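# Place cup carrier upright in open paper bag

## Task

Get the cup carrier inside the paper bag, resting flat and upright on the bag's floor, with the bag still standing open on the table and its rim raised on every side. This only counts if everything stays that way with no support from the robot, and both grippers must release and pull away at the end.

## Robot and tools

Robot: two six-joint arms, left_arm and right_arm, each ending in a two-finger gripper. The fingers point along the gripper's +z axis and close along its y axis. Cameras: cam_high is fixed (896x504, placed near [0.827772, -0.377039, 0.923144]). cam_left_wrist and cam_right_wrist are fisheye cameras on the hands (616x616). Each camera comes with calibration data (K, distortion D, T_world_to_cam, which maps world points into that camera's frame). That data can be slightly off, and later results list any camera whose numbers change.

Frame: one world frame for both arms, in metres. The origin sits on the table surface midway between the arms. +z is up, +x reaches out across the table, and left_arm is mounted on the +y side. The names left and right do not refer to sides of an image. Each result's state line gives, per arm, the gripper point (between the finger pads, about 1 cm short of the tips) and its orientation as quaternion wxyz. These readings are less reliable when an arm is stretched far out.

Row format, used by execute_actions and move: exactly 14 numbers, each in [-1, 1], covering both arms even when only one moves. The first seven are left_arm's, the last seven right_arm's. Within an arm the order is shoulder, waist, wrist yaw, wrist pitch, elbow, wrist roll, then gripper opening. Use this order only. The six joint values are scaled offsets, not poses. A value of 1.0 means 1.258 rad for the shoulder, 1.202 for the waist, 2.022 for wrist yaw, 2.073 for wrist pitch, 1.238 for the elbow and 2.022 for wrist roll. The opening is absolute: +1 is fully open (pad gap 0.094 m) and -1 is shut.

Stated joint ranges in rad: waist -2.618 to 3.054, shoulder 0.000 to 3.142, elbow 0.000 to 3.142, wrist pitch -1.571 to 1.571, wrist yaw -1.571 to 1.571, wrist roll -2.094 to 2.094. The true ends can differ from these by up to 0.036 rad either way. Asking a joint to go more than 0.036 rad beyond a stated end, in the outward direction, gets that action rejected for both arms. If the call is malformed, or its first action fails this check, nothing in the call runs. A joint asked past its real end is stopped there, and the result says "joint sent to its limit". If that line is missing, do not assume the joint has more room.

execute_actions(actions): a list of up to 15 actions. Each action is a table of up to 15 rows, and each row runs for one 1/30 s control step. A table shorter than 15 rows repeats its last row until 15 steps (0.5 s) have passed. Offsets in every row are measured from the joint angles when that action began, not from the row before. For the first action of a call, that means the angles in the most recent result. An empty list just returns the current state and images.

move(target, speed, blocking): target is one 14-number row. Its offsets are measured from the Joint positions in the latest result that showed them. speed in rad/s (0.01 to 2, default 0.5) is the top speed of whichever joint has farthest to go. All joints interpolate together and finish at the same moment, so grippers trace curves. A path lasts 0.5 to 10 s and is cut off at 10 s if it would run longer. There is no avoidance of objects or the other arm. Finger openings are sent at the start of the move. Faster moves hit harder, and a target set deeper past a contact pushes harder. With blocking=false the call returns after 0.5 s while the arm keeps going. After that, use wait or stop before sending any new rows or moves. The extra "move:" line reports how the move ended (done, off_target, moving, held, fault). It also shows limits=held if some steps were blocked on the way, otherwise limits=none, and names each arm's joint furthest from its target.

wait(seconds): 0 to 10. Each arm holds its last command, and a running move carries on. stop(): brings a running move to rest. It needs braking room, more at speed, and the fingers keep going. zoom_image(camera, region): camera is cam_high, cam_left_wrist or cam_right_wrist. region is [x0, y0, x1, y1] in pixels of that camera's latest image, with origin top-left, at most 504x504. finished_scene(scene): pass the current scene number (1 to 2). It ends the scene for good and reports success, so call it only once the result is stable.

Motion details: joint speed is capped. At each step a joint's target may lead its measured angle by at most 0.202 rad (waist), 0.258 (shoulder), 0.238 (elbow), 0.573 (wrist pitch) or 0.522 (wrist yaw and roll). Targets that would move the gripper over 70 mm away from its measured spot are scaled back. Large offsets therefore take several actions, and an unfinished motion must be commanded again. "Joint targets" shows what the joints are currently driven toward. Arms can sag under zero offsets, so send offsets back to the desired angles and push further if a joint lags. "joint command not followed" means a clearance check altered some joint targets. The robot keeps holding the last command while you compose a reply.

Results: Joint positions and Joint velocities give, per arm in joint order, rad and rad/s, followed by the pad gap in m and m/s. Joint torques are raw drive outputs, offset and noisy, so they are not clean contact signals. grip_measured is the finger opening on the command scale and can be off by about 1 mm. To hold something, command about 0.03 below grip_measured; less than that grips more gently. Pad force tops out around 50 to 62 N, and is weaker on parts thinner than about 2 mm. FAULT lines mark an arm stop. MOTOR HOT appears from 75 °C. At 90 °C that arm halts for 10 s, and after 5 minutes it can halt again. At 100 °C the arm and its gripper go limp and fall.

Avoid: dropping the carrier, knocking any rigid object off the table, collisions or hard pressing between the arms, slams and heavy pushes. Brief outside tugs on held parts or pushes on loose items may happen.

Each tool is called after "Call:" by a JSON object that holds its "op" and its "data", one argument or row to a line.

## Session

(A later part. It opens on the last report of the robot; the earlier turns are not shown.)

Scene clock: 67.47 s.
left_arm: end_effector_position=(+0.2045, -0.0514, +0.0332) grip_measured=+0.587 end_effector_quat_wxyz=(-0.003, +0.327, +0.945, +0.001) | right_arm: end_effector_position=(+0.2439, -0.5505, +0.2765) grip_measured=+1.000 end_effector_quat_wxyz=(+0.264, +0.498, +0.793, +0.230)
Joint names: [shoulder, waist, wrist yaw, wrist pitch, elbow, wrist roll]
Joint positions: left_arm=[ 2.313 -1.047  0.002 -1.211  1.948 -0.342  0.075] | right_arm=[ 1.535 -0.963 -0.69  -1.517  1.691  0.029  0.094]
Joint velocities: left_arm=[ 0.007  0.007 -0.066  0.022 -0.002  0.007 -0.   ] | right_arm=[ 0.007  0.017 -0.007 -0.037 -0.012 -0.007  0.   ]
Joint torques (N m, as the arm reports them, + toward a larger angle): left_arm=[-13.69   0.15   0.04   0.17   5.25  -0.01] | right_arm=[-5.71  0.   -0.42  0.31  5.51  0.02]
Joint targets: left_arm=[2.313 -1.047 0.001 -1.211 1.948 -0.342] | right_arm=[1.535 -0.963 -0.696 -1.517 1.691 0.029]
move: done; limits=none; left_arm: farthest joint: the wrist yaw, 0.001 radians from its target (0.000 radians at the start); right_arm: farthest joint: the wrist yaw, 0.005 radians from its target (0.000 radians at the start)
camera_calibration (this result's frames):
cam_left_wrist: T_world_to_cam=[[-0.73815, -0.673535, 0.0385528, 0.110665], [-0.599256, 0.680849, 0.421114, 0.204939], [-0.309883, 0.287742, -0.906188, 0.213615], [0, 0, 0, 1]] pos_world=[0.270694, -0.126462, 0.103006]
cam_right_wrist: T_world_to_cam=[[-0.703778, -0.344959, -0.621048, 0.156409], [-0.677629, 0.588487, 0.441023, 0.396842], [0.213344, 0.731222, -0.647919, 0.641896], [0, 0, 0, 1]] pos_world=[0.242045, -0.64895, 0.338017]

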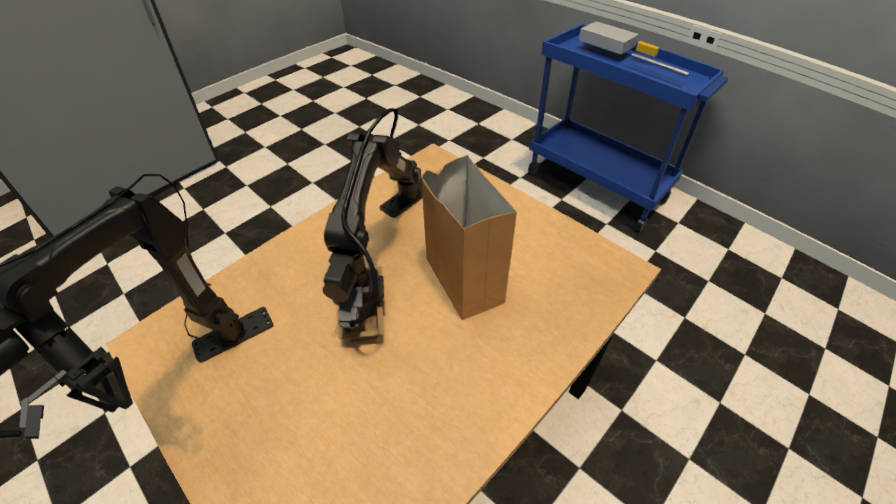

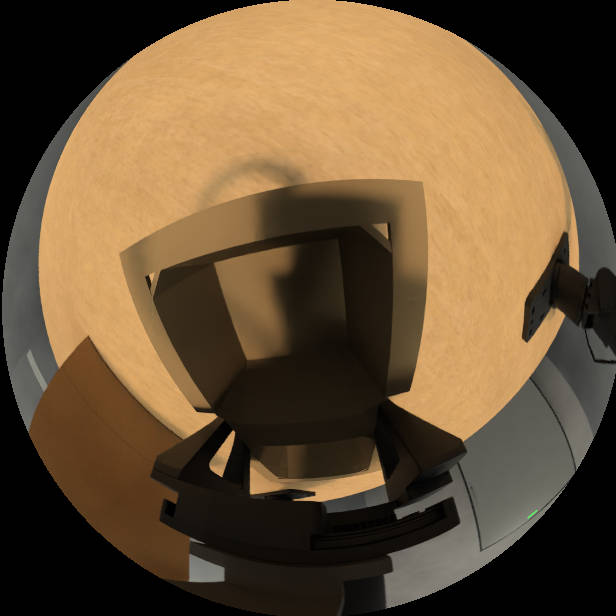

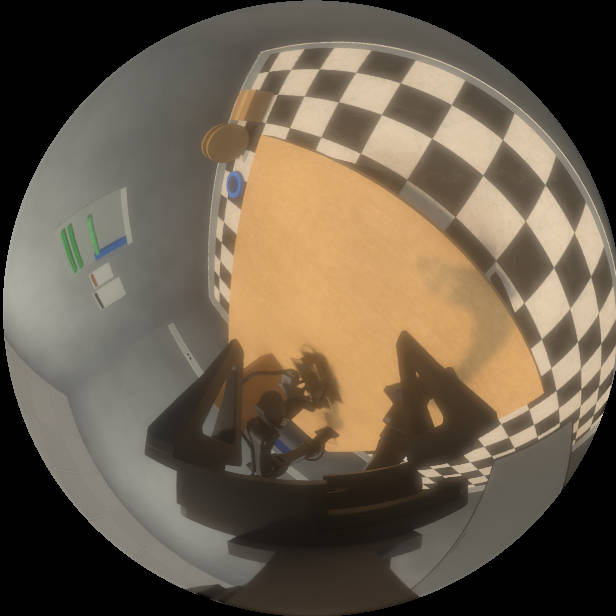

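Call:
{"op": "move", "data": {
  "target": [-0.396,0,0,-0.164,0.595,0,0.55, 0,0,0,0,0,0,1],
  "speed": 0.5
}}

Call:
{"op": "move", "data": {
  "target": [0,0.55,0,0,0.02,0.182,0.55, 0,0,0,0,0,0,1],
  "speed": 0.5
}}

Scene clock: 71.47 s.
left_arm: end_effector_position=(+0.1751, -0.0030, +0.4433) grip_measured=+0.587 end_effector_quat_wxyz=(+0.337, +0.294, +0.853, -0.268) | right_arm: end_effector_position=(+0.2432, -0.5510, +0.2758) grip_measured=+1.000 end_effector_quat_wxyz=(+0.263, +0.499, +0.794, +0.228)
Joint names: [shoulder, waist, wrist yaw, wrist pitch, elbow, wrist roll]
Joint positions: left_arm=[ 1.812 -1.047 -0.003 -1.541  2.672 -0.342  0.075] | right_arm=[ 1.535 -0.963 -0.684 -1.517  1.691  0.029  0.094]
Joint velocities: left_arm=[-0.017 -0.007 -0.007  0.037 -0.002  0.007  0.   ] | right_arm=[-0.022  0.002 -0.037 -0.007 -0.007 -0.051  0.   ]
Joint torques (N m, as the arm reports them, + toward a larger angle): left_arm=[-6.83 -0.05  0.09  1.53  4.36 -0.01] | right_arm=[-5.73  0.   -0.39  0.3   5.51  0.02]
Joint targets: left_arm=[1.815 -1.047 0.001 -1.551 2.685 -0.342] | right_arm=[1.535 -0.963 -0.690 -1.517 1.691 0.029]
move: done; limits=none; left_arm: farthest joint: the elbow, 0.012 radians from its target (0.736 radians at the start); right_arm: farthest joint: the wrist yaw, 0.006 radians from its target (0.001 radians at the start)
camera_calibration (this result's frames):
cam_left_wrist: T_world_to_cam=[[-0.787562, -0.595493, 0.158536, 0.0613963], [-0.596911, 0.673266, -0.43636, 0.36135], [0.153113, -0.438292, -0.885695, 0.469851], [0, 0, 0, 1]] pos_world=[0.192107, -0.000791576, 0.564091]
cam_right_wrist: T_world_to_cam=[[-0.707614, -0.345513, -0.616363, 0.154661], [-0.674453, 0.590379, 0.443356, 0.396552], [0.210703, 0.729434, -0.650793, 0.642398], [0, 0, 0, 1]] pos_world=[0.241541, -0.649265, 0.337582]

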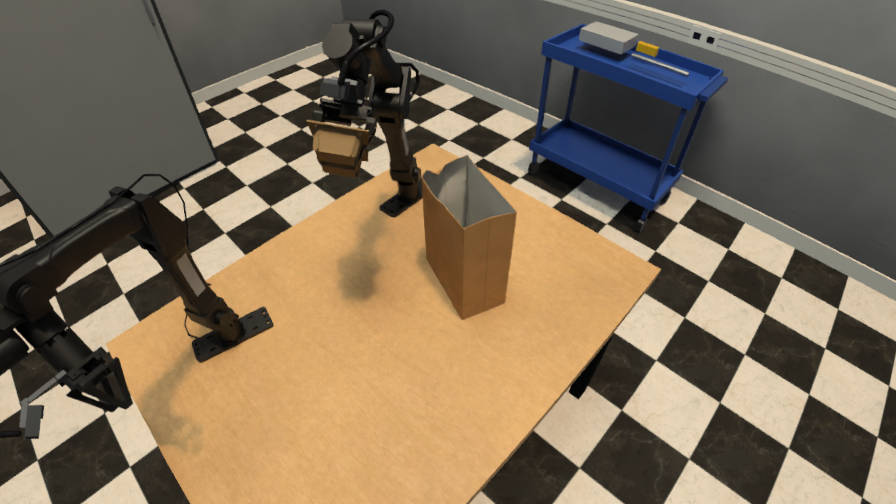

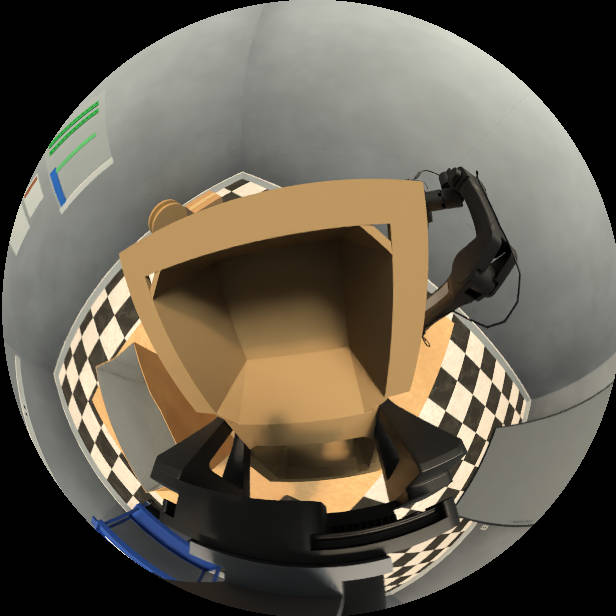

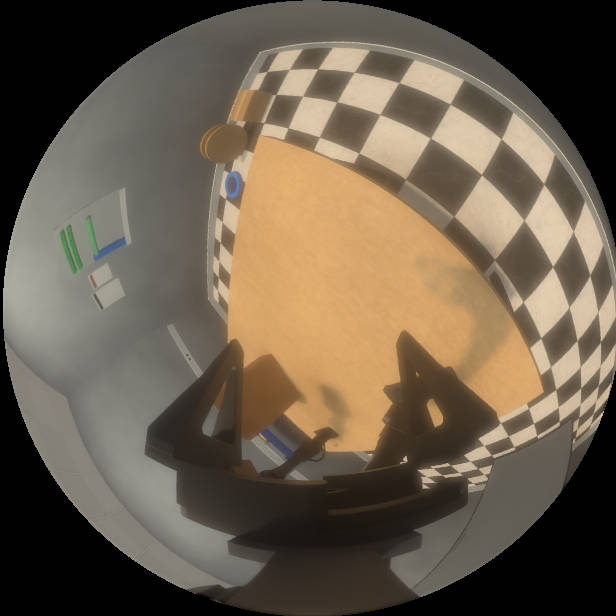

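Scene clock: 73.50 s.
left_arm: end_effector_position=(+0.3330, +0.1944, +0.4433) grip_measured=+0.587 end_effector_quat_wxyz=(+0.425, +0.164, +0.888, -0.069) | right_arm: end_effector_position=(+0.2424, -0.5515, +0.2751) grip_measured=+1.000 end_effector_quat_wxyz=(+0.261, +0.500, +0.795, +0.225)
Joint names: [shoulder, waist, wrist yaw, wrist pitch, elbow, wrist roll]
Joint positions: left_arm=[ 1.812 -0.389 -0.005 -1.541  2.672  0.019  0.075] | right_arm=[ 1.535 -0.963 -0.678 -1.517  1.691  0.029  0.094]
Joint velocities: left_arm=[-0.007  0.012 -0.007  0.007 -0.022 -0.022 -0.   ] | right_arm=[-0.002 -0.002  0.007 -0.022  0.017 -0.066  0.   ]
Joint torques (N m, as the arm reports them, + toward a larger angle): left_arm=[-7.04  0.04  0.07  1.59  5.1   0.07] | right_arm=[-5.72  0.01 -0.39  0.31  5.53  0.02]
Joint targets: left_arm=[1.812 -0.387 -0.003 -1.541 2.697 0.026] | right_arm=[1.535 -0.963 -0.683 -1.517 1.691 0.029]
move: off_target (left_arm); limits=none; left_arm: farthest joint: the elbow, 0.025 radians from its target (0.025 radians at the start); right_arm: farthest joint: the wrist yaw, 0.006 radians from its target (0.000 radians at the start)
camera_calibration (this result's frames):
cam_left_wrist: T_world_to_cam=[[-0.469336, -0.874677, -0.121097, 0.375619], [-0.769301, 0.472351, -0.430186, 0.416406], [0.433473, -0.108742, -0.894581, 0.378714], [0, 0, 0, 1]] pos_world=[0.332471, 0.173037, 0.563408]
cam_right_wrist: T_world_to_cam=[[-0.711424, -0.346051, -0.611657, 0.15291], [-0.671262, 0.592272, 0.445668, 0.396269], [0.208044, 0.727642, -0.653648, 0.642894], [0, 0, 0, 1]] pos_world=[0.241034, -0.649581, 0.33715]

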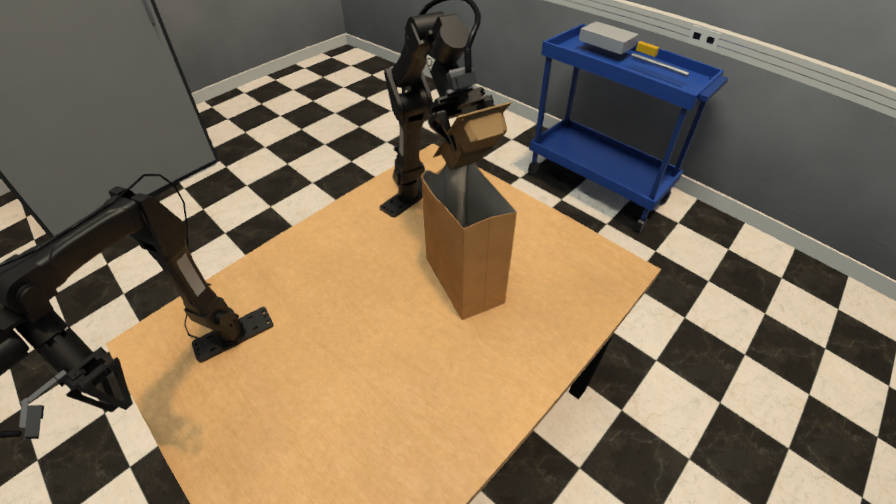

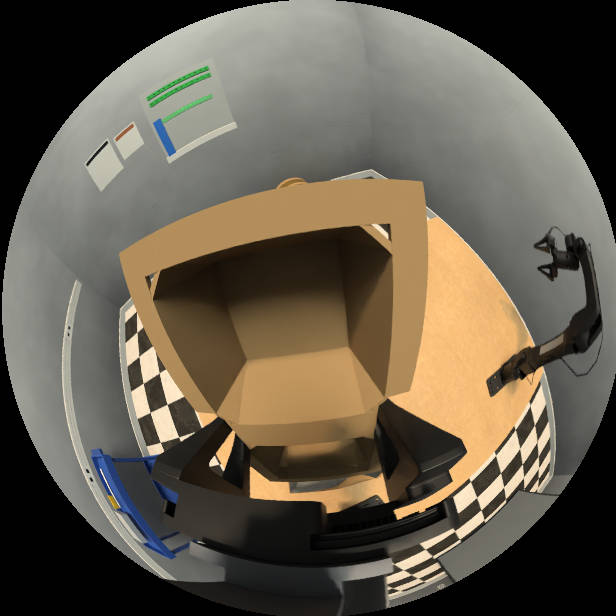

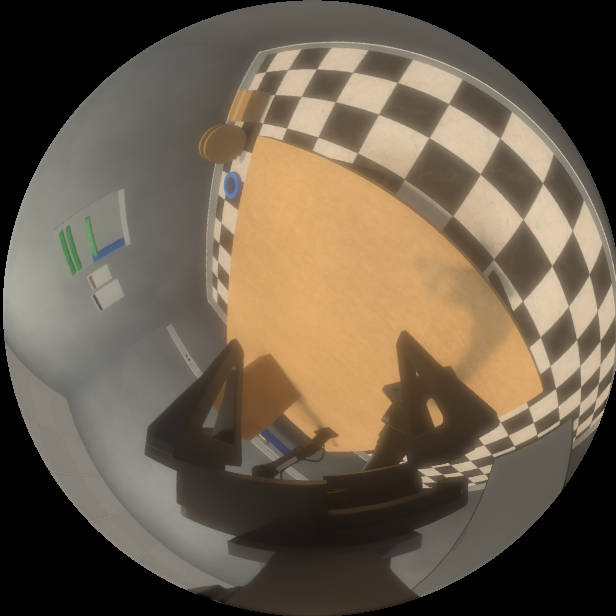

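Call:
{"op": "move", "data": {
  "target": [-0.01,-0.029,0,0,-0.19,-0.013,0.55, 0,0,0,0,0,0,1],
  "speed": 0.2
}}

Call:
{"op": "zoom_image", "data": {
  "camera": "cam_high",
  "region": [380, 60, 560, 260]
}}

Scene clock: 76.57 s.
left_arm: end_effector_position=(+0.3364, +0.1817, +0.3733) grip_measured=+0.587 end_effector_quat_wxyz=(+0.322, +0.177, +0.928, -0.059) | right_arm: end_effector_position=(+0.2418, -0.5519, +0.2745) grip_measured=+1.000 end_effector_quat_wxyz=(+0.260, +0.501, +0.795, +0.223)
Joint names: [shoulder, waist, wrist yaw, wrist pitch, elbow, wrist roll]
Joint positions: left_arm=[ 1.812 -0.416 -0.005 -1.54   2.448  0.001  0.075] | right_arm=[ 1.535 -0.963 -0.672 -1.517  1.691  0.029  0.094]
Joint velocities: left_arm=[-0.012  0.007  0.007  0.051 -0.012  0.022  0.   ] | right_arm=[ 0.007  0.012 -0.007 -0.095  0.007 -0.081  0.   ]
Joint torques (N m, as the arm reports them, + toward a larger angle): left_arm=[-9.1  -0.58  0.05  1.34  3.6  -0.01] | right_arm=[-5.72 -0.01 -0.38  0.31  5.49  0.02]
Joint targets: left_arm=[1.800 -0.424 -0.005 -1.541 2.437 -0.007] | right_arm=[1.535 -0.963 -0.678 -1.517 1.691 0.029]
move: done; limits=none; left_arm: farthest joint: the shoulder, 0.013 radians from its target (0.013 radians at the start); right_arm: farthest joint: the wrist yaw, 0.006 radians from its target (0.000 radians at the start)
camera_calibration (this result's frames):
cam_left_wrist: T_world_to_cam=[[-0.502787, -0.861077, -0.0758438, 0.349502], [-0.832572, 0.505994, -0.225376, 0.333603], [0.232443, -0.0501708, -0.971315, 0.39891], [0, 0, 0, 1]] pos_world=[0.36075, 0.15216, 0.489161]
cam_right_wrist: T_world_to_cam=[[-0.714974, -0.346541, -0.607225, 0.151266], [-0.668257, 0.594048, 0.447816, 0.396011], [0.205535, 0.725959, -0.656307, 0.643352], [0, 0, 0, 1]] pos_world=[0.240557, -0.649877, 0.336749]

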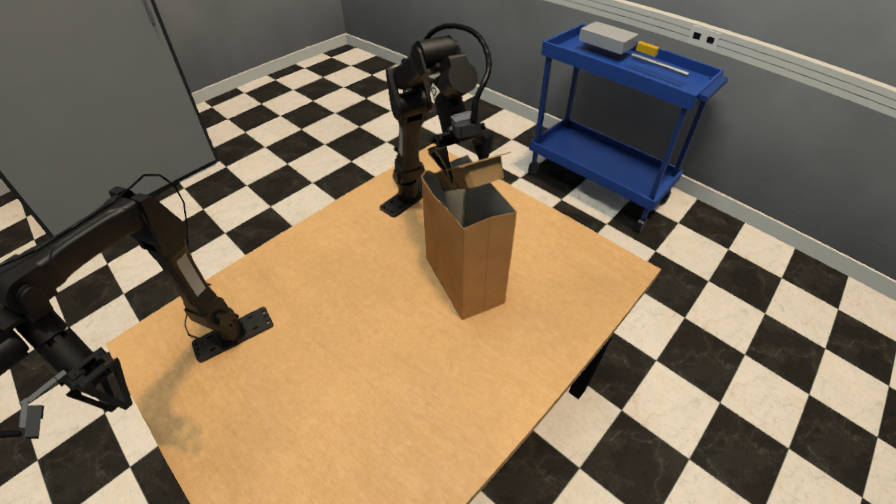

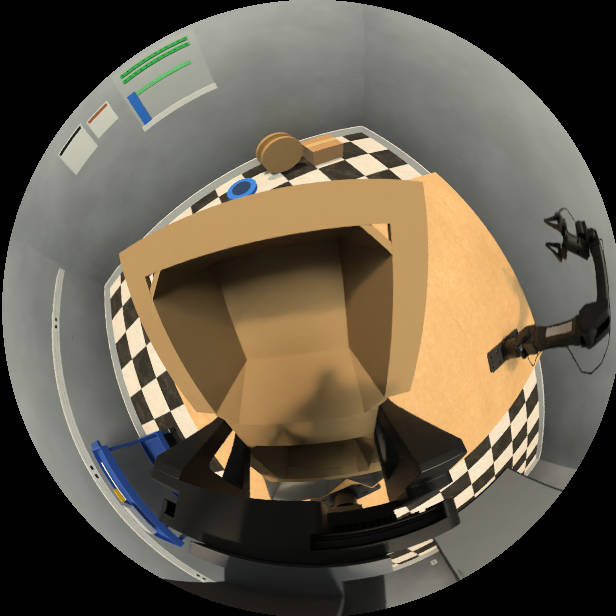

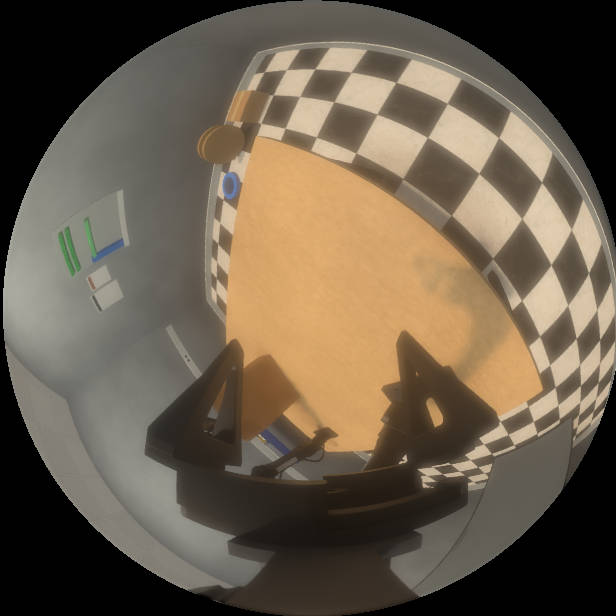

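Region (380, 60, 560, 260) of cam_high's 896x504 image, scaled by 2.520, with more detail than that image has; it fills the left 454 columns of this view, and the rest is white.

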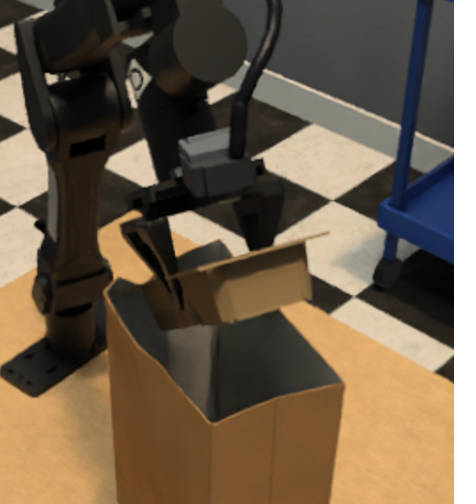

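Call:
{"op": "move", "data": {
  "target": [-0.015,0,0,0,-0.172,0,0.55, 0,0,0,0,0,0,1],
  "speed": 0.15
}}

Call:
{"op": "zoom_image", "data": {
  "camera": "cam_high",
  "region": [380, 60, 560, 330]
}}

Scene clock: 78.83 s.
left_arm: end_effector_position=(+0.3301, +0.1842, +0.3103) grip_measured=+0.587 end_effector_quat_wxyz=(+0.227, +0.182, +0.956, -0.041) | right_arm: end_effector_position=(+0.2411, -0.5523, +0.2739) grip_measured=+1.000 end_effector_quat_wxyz=(+0.258, +0.501, +0.796, +0.221)
Joint names: [shoulder, waist, wrist yaw, wrist pitch, elbow, wrist roll]
Joint positions: left_arm=[ 1.812 -0.416 -0.005 -1.54   2.246  0.001  0.075] | right_arm=[ 1.535 -0.963 -0.666 -1.517  1.691  0.029  0.094]
Joint velocities: left_arm=[-0.012  0.002 -0.051  0.007  0.007 -0.007 -0.   ] | right_arm=[ 0.012 -0.017  0.007 -0.051  0.017 -0.007  0.   ]
Joint torques (N m, as the arm reports them, + toward a larger angle): left_arm=[-9.95 -0.08  0.05  1.08  3.75  0.03] | right_arm=[-5.7  -0.01 -0.38  0.31  5.52  0.02]
Joint targets: left_arm=[1.793 -0.416 -0.005 -1.540 2.235 0.001] | right_arm=[1.535 -0.963 -0.672 -1.517 1.691 0.029]
move: done; limits=none; left_arm: farthest joint: the shoulder, 0.019 radians from its target (0.019 radians at the start); right_arm: farthest joint: the wrist yaw, 0.006 radians from its target (0.000 radians at the start)
camera_calibration (this result's frames):
cam_left_wrist: T_world_to_cam=[[-0.513771, -0.8568, -0.0439615, 0.336653], [-0.856624, 0.51514, -0.0287293, 0.258171], [0.0472616, 0.0228982, -0.99862, 0.395458], [0, 0, 0, 1]] pos_world=[0.375429, 0.146395, 0.417129]
cam_right_wrist: T_world_to_cam=[[-0.718502, -0.347016, -0.602773, 0.149618], [-0.665239, 0.595826, 0.449944, 0.39576], [0.20301, 0.724273, -0.65895, 0.643803], [0, 0, 0, 1]] pos_world=[0.240077, -0.650173, 0.336351]

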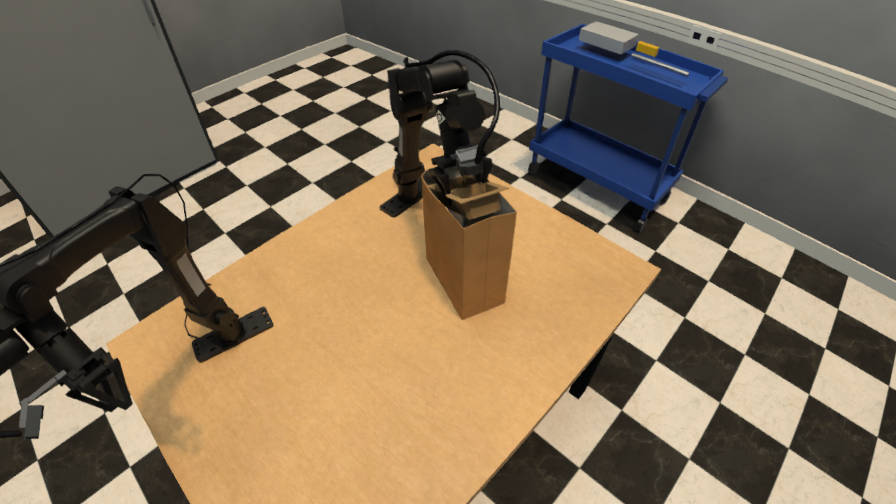

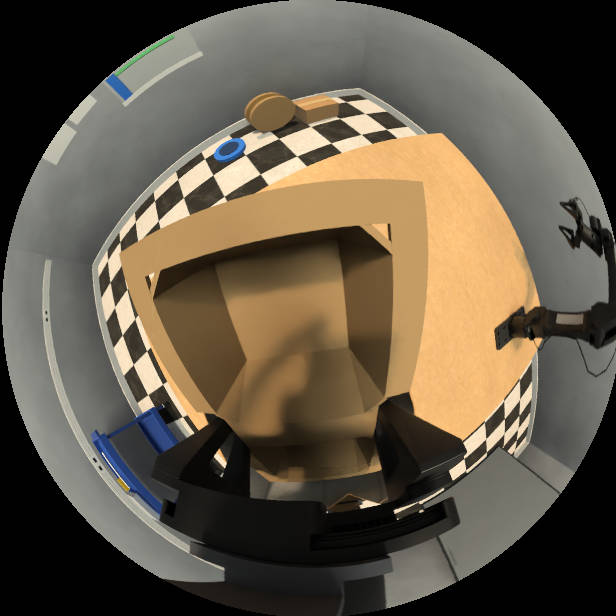

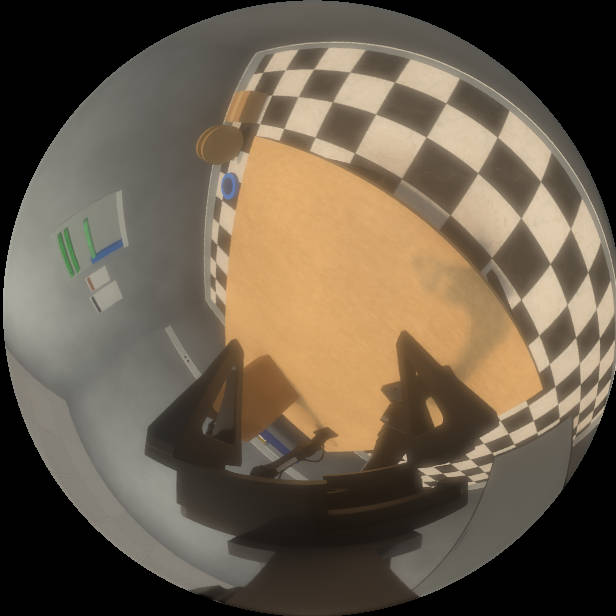

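Region (380, 60, 560, 330) of cam_high's 896x504 image, scaled by 1.867, with more detail than that image has.

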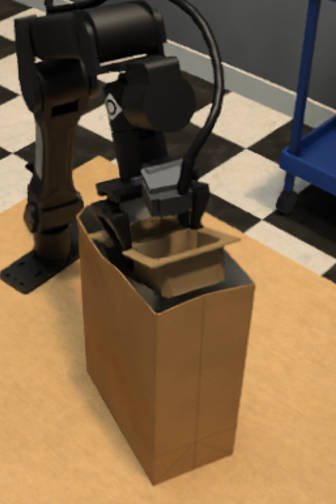

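Call:
{"op": "move", "data": {
  "target": [0.02,0,0,0,-0.125,0,0.55, 0,0,0,0,0,0,1],
  "speed": 0.12
}}

Call:
{"op": "zoom_image", "data": {
  "camera": "cam_high",
  "region": [380, 100, 560, 330]
}}

Scene clock: 81.03 s.
left_arm: end_effector_position=(+0.3211, +0.1878, +0.2606) grip_measured=+0.587 end_effector_quat_wxyz=(+0.149, +0.185, +0.971, -0.026) | right_arm: end_effector_position=(+0.2404, -0.5528, +0.2733) grip_measured=+1.000 end_effector_quat_wxyz=(+0.257, +0.502, +0.796, +0.218)
Joint names: [shoulder, waist, wrist yaw, wrist pitch, elbow, wrist roll]
Joint positions: left_arm=[ 1.83  -0.416 -0.005 -1.54   2.103  0.001  0.075] | right_arm=[ 1.535 -0.963 -0.66  -1.517  1.691  0.029  0.094]
Joint velocities: left_arm=[-0.007 -0.007  0.007 -0.007  0.002  0.007 -0.001] | right_arm=[-0.002  0.012 -0.022 -0.007 -0.002 -0.037  0.   ]
Joint torques (N m, as the arm reports them, + toward a larger angle): left_arm=[-8.49 -0.14  0.06  0.77  4.32 -0.02] | right_arm=[-5.74  0.02 -0.37  0.31  5.51  0.02]
Joint targets: left_arm=[1.838 -0.416 -0.005 -1.540 2.092 0.001] | right_arm=[1.535 -0.963 -0.666 -1.517 1.691 0.029]
move: done; limits=none; left_arm: farthest joint: the elbow, 0.012 radians from its target (0.155 radians at the start); right_arm: farthest joint: the wrist yaw, 0.006 radians from its target (0.000 radians at the start)
camera_calibration (this result's frames):
cam_left_wrist: T_world_to_cam=[[-0.518362, -0.854984, -0.0173868, 0.327097], [-0.849097, 0.512163, 0.12932, 0.204132], [-0.101662, 0.0817979, -0.99145, 0.381042], [0, 0, 0, 1]] pos_world=[0.381621, 0.143946, 0.357073]
cam_right_wrist: T_world_to_cam=[[-0.722007, -0.347478, -0.598302, 0.147968], [-0.662207, 0.597604, 0.452052, 0.395515], [0.200469, 0.722585, -0.661577, 0.644248], [0, 0, 0, 1]] pos_world=[0.239595, -0.65047, 0.335956]

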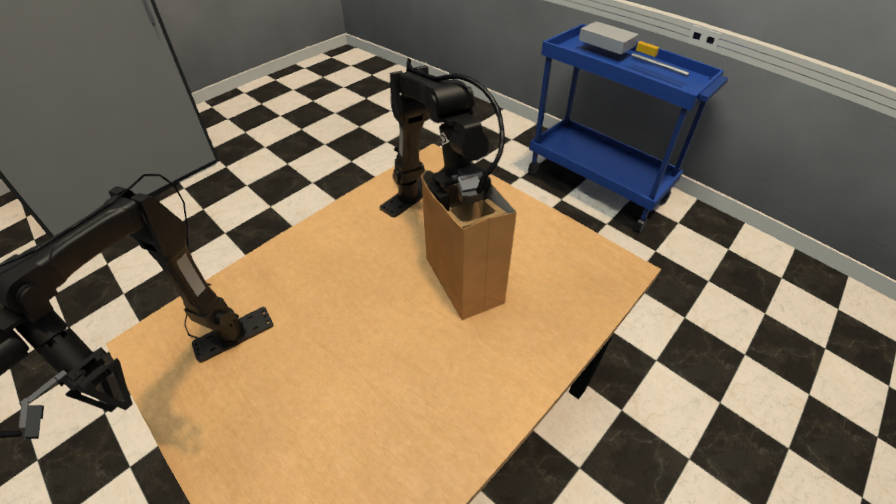

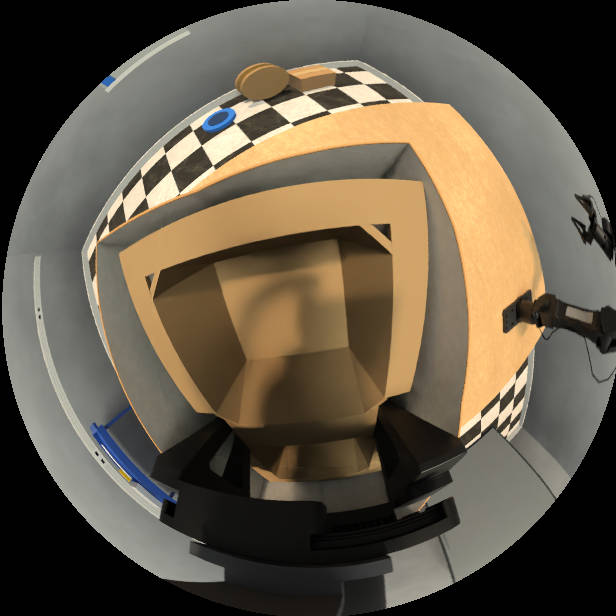

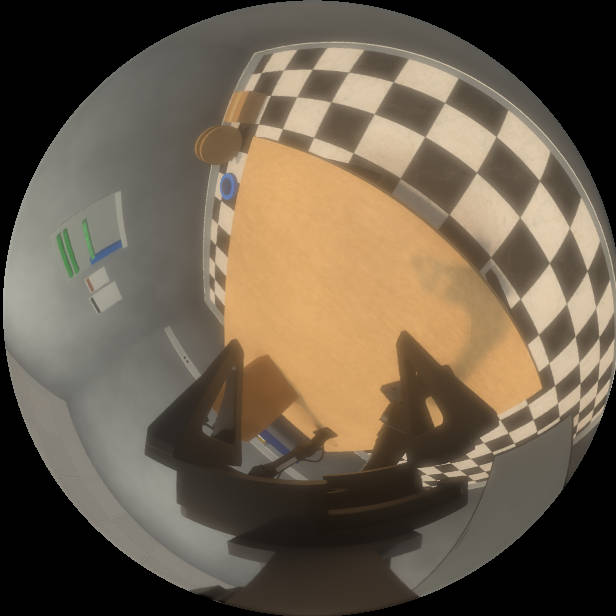

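Region (380, 100, 560, 330) of cam_high's 896x504 image, scaled by 2.191, with more detail than that image has; it fills the left 394 columns of this view, and the rest is white.

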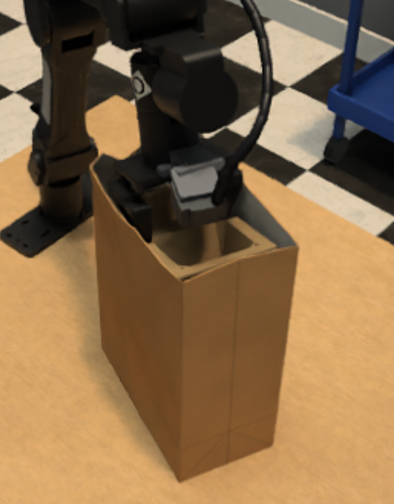

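Call:
{"op": "move", "data": {
  "target": [0.005,0,0,0.068,-0.17,0,0.55, 0,0,0,0,0,0,1],
  "speed": 0.12
}}

Call:
{"op": "zoom_image", "data": {
  "camera": "cam_high",
  "region": [380, 100, 560, 330]
}}

Scene clock: 83.87 s.
left_arm: end_effector_position=(+0.3242, +0.1866, +0.2101) grip_measured=+0.587 end_effector_quat_wxyz=(+0.115, +0.186, +0.976, -0.020) | right_arm: end_effector_position=(+0.2397, -0.5532, +0.2727) grip_measured=+1.000 end_effector_quat_wxyz=(+0.256, +0.503, +0.797, +0.216)
Joint names: [shoulder, waist, wrist yaw, wrist pitch, elbow, wrist roll]
Joint positions: left_arm=[ 1.83  -0.416 -0.005 -1.411  1.905  0.001  0.075] | right_arm=[ 1.535 -0.963 -0.655 -1.517  1.691  0.029  0.094]
Joint velocities: left_arm=[ 0.002 -0.007  0.037 -0.007 -0.007  0.007  0.   ] | right_arm=[ 0.007  0.002 -0.007  0.022 -0.002 -0.007  0.   ]
Joint torques (N m, as the arm reports them, + toward a larger angle): left_arm=[-8.98 -0.02  0.01  0.74  4.54 -0.01] | right_arm=[-5.69  0.03 -0.37  0.31  5.53  0.01]
Joint targets: left_arm=[1.836 -0.416 -0.005 -1.399 1.893 0.001] | right_arm=[1.535 -0.963 -0.661 -1.517 1.691 0.029]
move: done; limits=none; left_arm: farthest joint: the elbow, 0.012 radians from its target (0.211 radians at the start); right_arm: farthest joint: the wrist yaw, 0.005 radians from its target (0.000 radians at the start)
camera_calibration (this result's frames):
cam_left_wrist: T_world_to_cam=[[-0.519112, -0.854688, -0.00559071, 0.324485], [-0.838423, 0.507941, 0.197589, 0.196877], [-0.166038, 0.107259, -0.980269, 0.345211], [0, 0, 0, 1]] pos_world=[0.390828, 0.140304, 0.301313]
cam_right_wrist: T_world_to_cam=[[-0.725258, -0.347897, -0.594112, 0.146426], [-0.659366, 0.599264, 0.454002, 0.395294], [0.198084, 0.721006, -0.664013, 0.644658], [0, 0, 0, 1]] pos_world=[0.239143, -0.650747, 0.33559]

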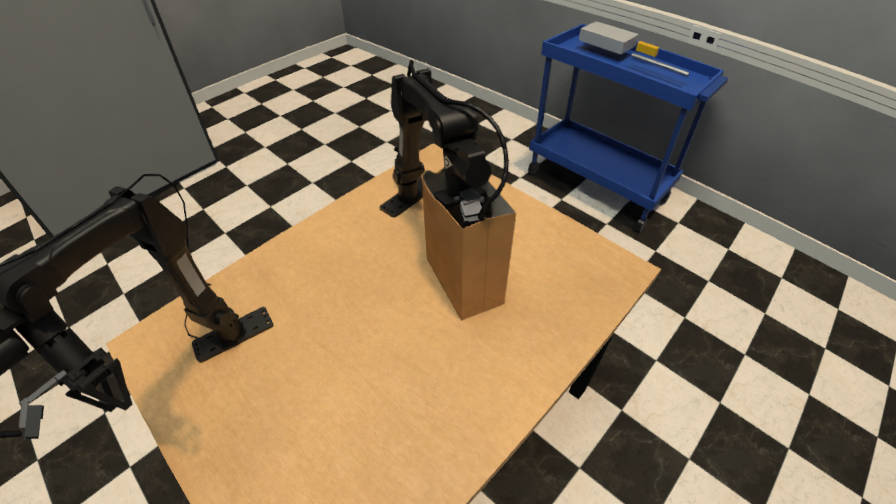

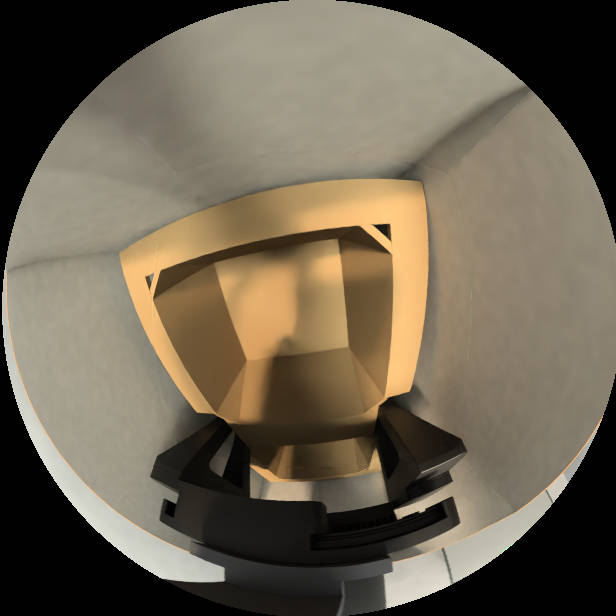

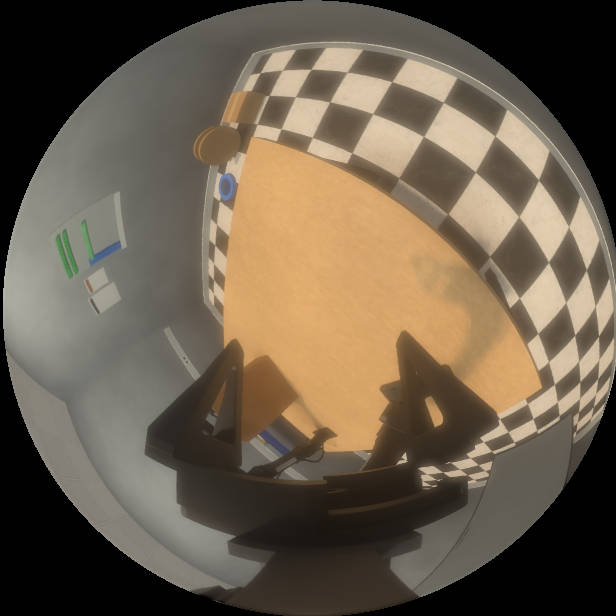

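Region (380, 100, 560, 330) of cam_high's 896x504 image, scaled by 2.191, with more detail than that image has; it fills the left 394 columns of this view, and the rest is white.

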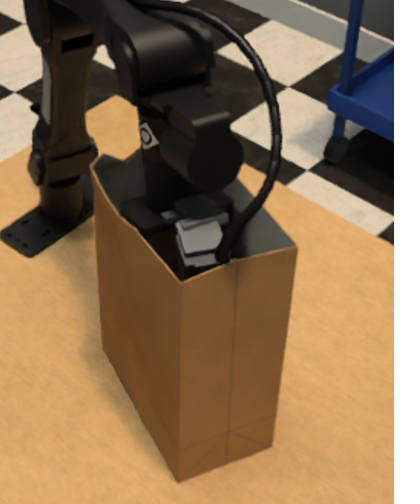

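Call:
{"op": "move", "data": {
  "target": [0.078,0,0,0.072,-0.158,0,0.55, 0,0,0,0,0,0,1],
  "speed": 0.12
}}

Call:
{"op": "zoom_image", "data": {
  "camera": "cam_high",
  "region": [380, 100, 560, 330]
}}

Scene clock: 86.57 s.
left_arm: end_effector_position=(+0.3250, +0.1863, +0.1287) grip_measured=+0.587 end_effector_quat_wxyz=(+0.046, +0.187, +0.981, -0.006) | right_arm: end_effector_position=(+0.2391, -0.5536, +0.2721) grip_measured=+1.000 end_effector_quat_wxyz=(+0.254, +0.503, +0.797, +0.214)
Joint names: [shoulder, waist, wrist yaw, wrist pitch, elbow, wrist roll]
Joint positions: left_arm=[ 1.922 -0.416 -0.005 -1.276  1.72   0.001  0.075] | right_arm=[ 1.535 -0.963 -0.65  -1.517  1.691  0.029  0.094]
Joint velocities: left_arm=[-0.007  0.002  0.007 -0.007  0.002 -0.037 -0.001] | right_arm=[-0.002 -0.002 -0.037  0.022  0.007  0.022  0.   ]
Joint torques (N m, as the arm reports them, + toward a larger angle): left_arm=[-9.88 -0.04  0.01  0.54  4.64  0.02] | right_arm=[-5.7   0.01 -0.37  0.31  5.54  0.02]
Joint targets: left_arm=[1.928 -0.416 -0.005 -1.262 1.709 0.001] | right_arm=[1.535 -0.963 -0.655 -1.517 1.691 0.029]
move: done; limits=none; left_arm: farthest joint: the wrist pitch, 0.014 radians from its target (0.149 radians at the start); right_arm: farthest joint: the wrist yaw, 0.005 radians from its target (0.000 radians at the start)
camera_calibration (this result's frames):
cam_left_wrist: T_world_to_cam=[[-0.518293, -0.855012, 0.0180897, 0.320916], [-0.803755, 0.49423, 0.331231, 0.187859], [-0.292147, 0.157135, -0.943376, 0.2925], [0, 0, 0, 1]] pos_world=[0.402775, 0.135579, 0.207908]
cam_right_wrist: T_world_to_cam=[[-0.728489, -0.348303, -0.589906, 0.144881], [-0.656514, 0.600926, 0.455936, 0.395078], [0.195686, 0.719426, -0.666434, 0.645062], [0, 0, 0, 1]] pos_world=[0.238689, -0.651024, 0.335227]

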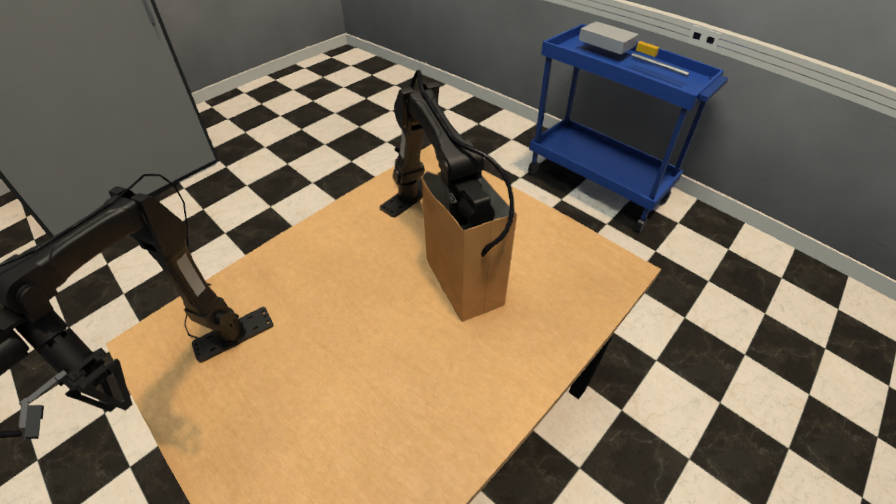

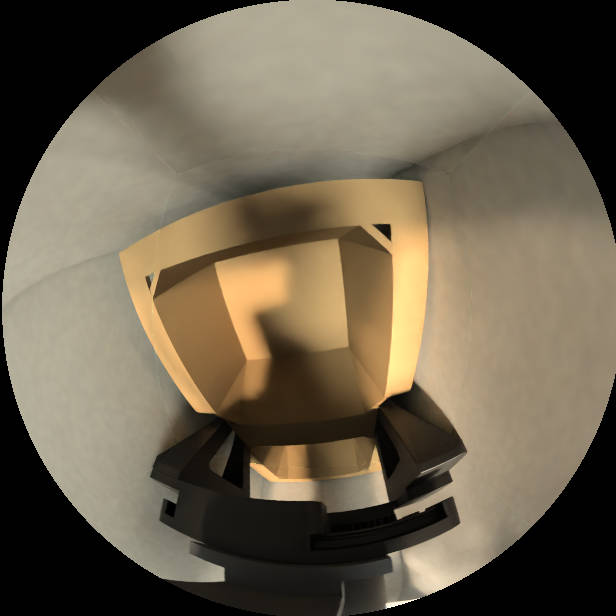

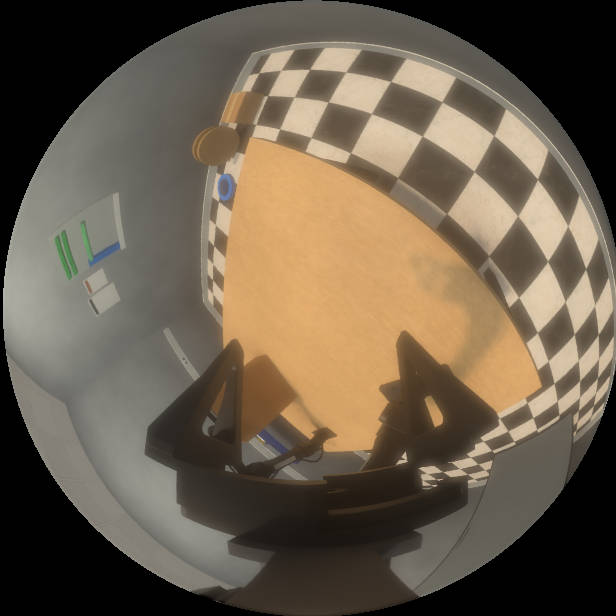

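Region (380, 100, 560, 330) of cam_high's 896x504 image, scaled by 2.191, with more detail than that image has; it fills the left 394 columns of this view, and the rest is white.

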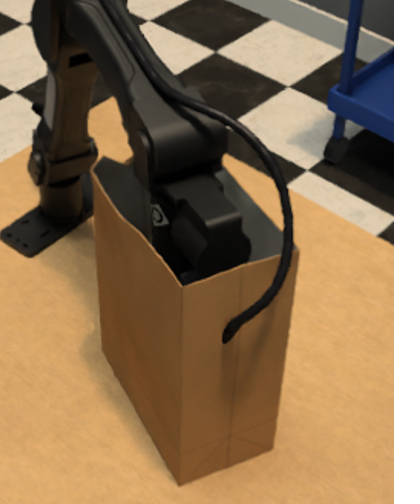

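Call:
{"op": "move", "data": {
  "target": [0.093,0,0,0.051,-0.069,0,0.55, 0,0,0,0,0,0,1],
  "speed": 0.1
}}

Call:
{"op": "zoom_image", "data": {
  "camera": "cam_high",
  "region": [380, 100, 560, 330]
}}

Scene clock: 88.83 s.
left_arm: end_effector_position=(+0.3259, +0.1859, +0.0695) grip_measured=+0.587 end_effector_quat_wxyz=(+0.000, +0.188, +0.982, +0.002) | right_arm: end_effector_position=(+0.2384, -0.5540, +0.2716) grip_measured=+1.000 end_effector_quat_wxyz=(+0.253, +0.504, +0.798, +0.212)
Joint names: [shoulder, waist, wrist yaw, wrist pitch, elbow, wrist roll]
Joint positions: left_arm=[ 2.033 -0.416 -0.005 -1.184  1.645  0.001  0.075] | right_arm=[ 1.535 -0.963 -0.644 -1.517  1.691  0.029  0.094]
Joint velocities: left_arm=[ 0.002  0.012 -0.081 -0.022  0.012 -0.051 -0.001] | right_arm=[-0.002  0.002 -0.022 -0.037  0.017 -0.037  0.   ]
Joint torques (N m, as the arm reports them, + toward a larger angle): left_arm=[-10.76  -0.01   0.1    0.34   4.26   0.03] | right_arm=[-5.72  0.   -0.37  0.31  5.53  0.02]
Joint targets: left_arm=[2.039 -0.416 -0.005 -1.170 1.635 0.001] | right_arm=[1.535 -0.963 -0.650 -1.517 1.691 0.029]
move: done; limits=none; left_arm: farthest joint: the wrist pitch, 0.013 radians from its target (0.105 radians at the start); right_arm: farthest joint: the wrist yaw, 0.006 radians from its target (0.000 radians at the start)
camera_calibration (this result's frames):
cam_left_wrist: T_world_to_cam=[[-0.516043, -0.855902, 0.0336435, 0.320516], [-0.771238, 0.48137, 0.416503, 0.19433], [-0.37268, 0.188986, -0.908512, 0.254876], [0, 0, 0, 1]] pos_world=[0.410262, 0.132618, 0.139836]
cam_right_wrist: T_world_to_cam=[[-0.7317, -0.348697, -0.585683, 0.143333], [-0.653651, 0.602588, 0.457852, 0.394869], [0.193274, 0.717843, -0.66884, 0.64546], [0, 0, 0, 1]] pos_world=[0.238233, -0.651302, 0.334866]

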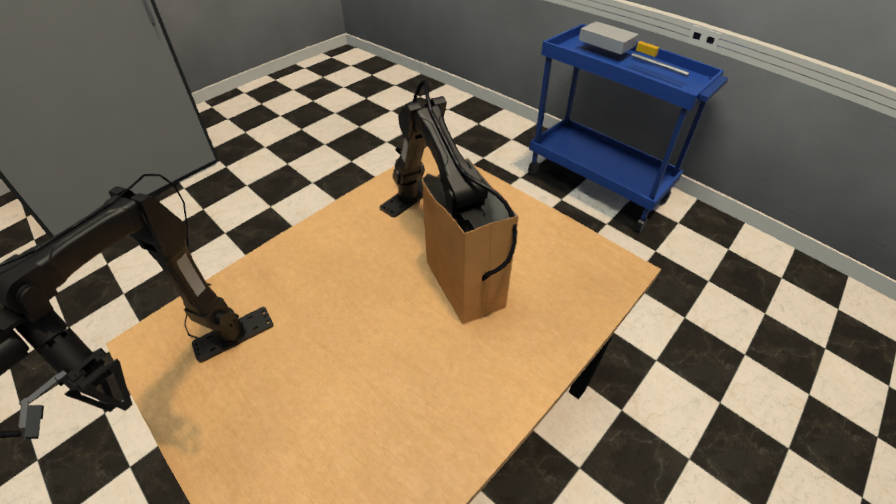

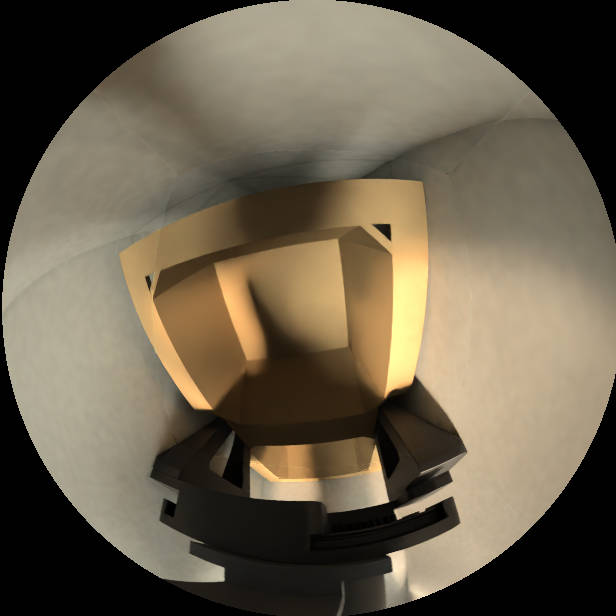

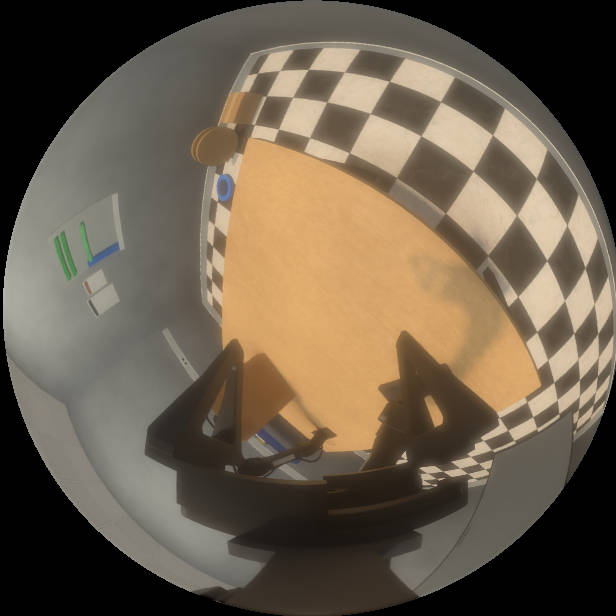

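Region (380, 100, 560, 330) of cam_high's 896x504 image, scaled by 2.191, with more detail than that image has; it fills the left 394 columns of this view, and the rest is white.

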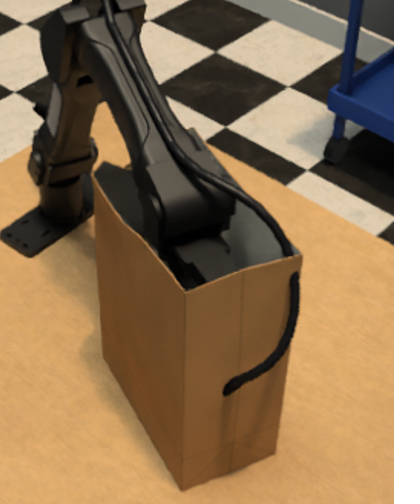

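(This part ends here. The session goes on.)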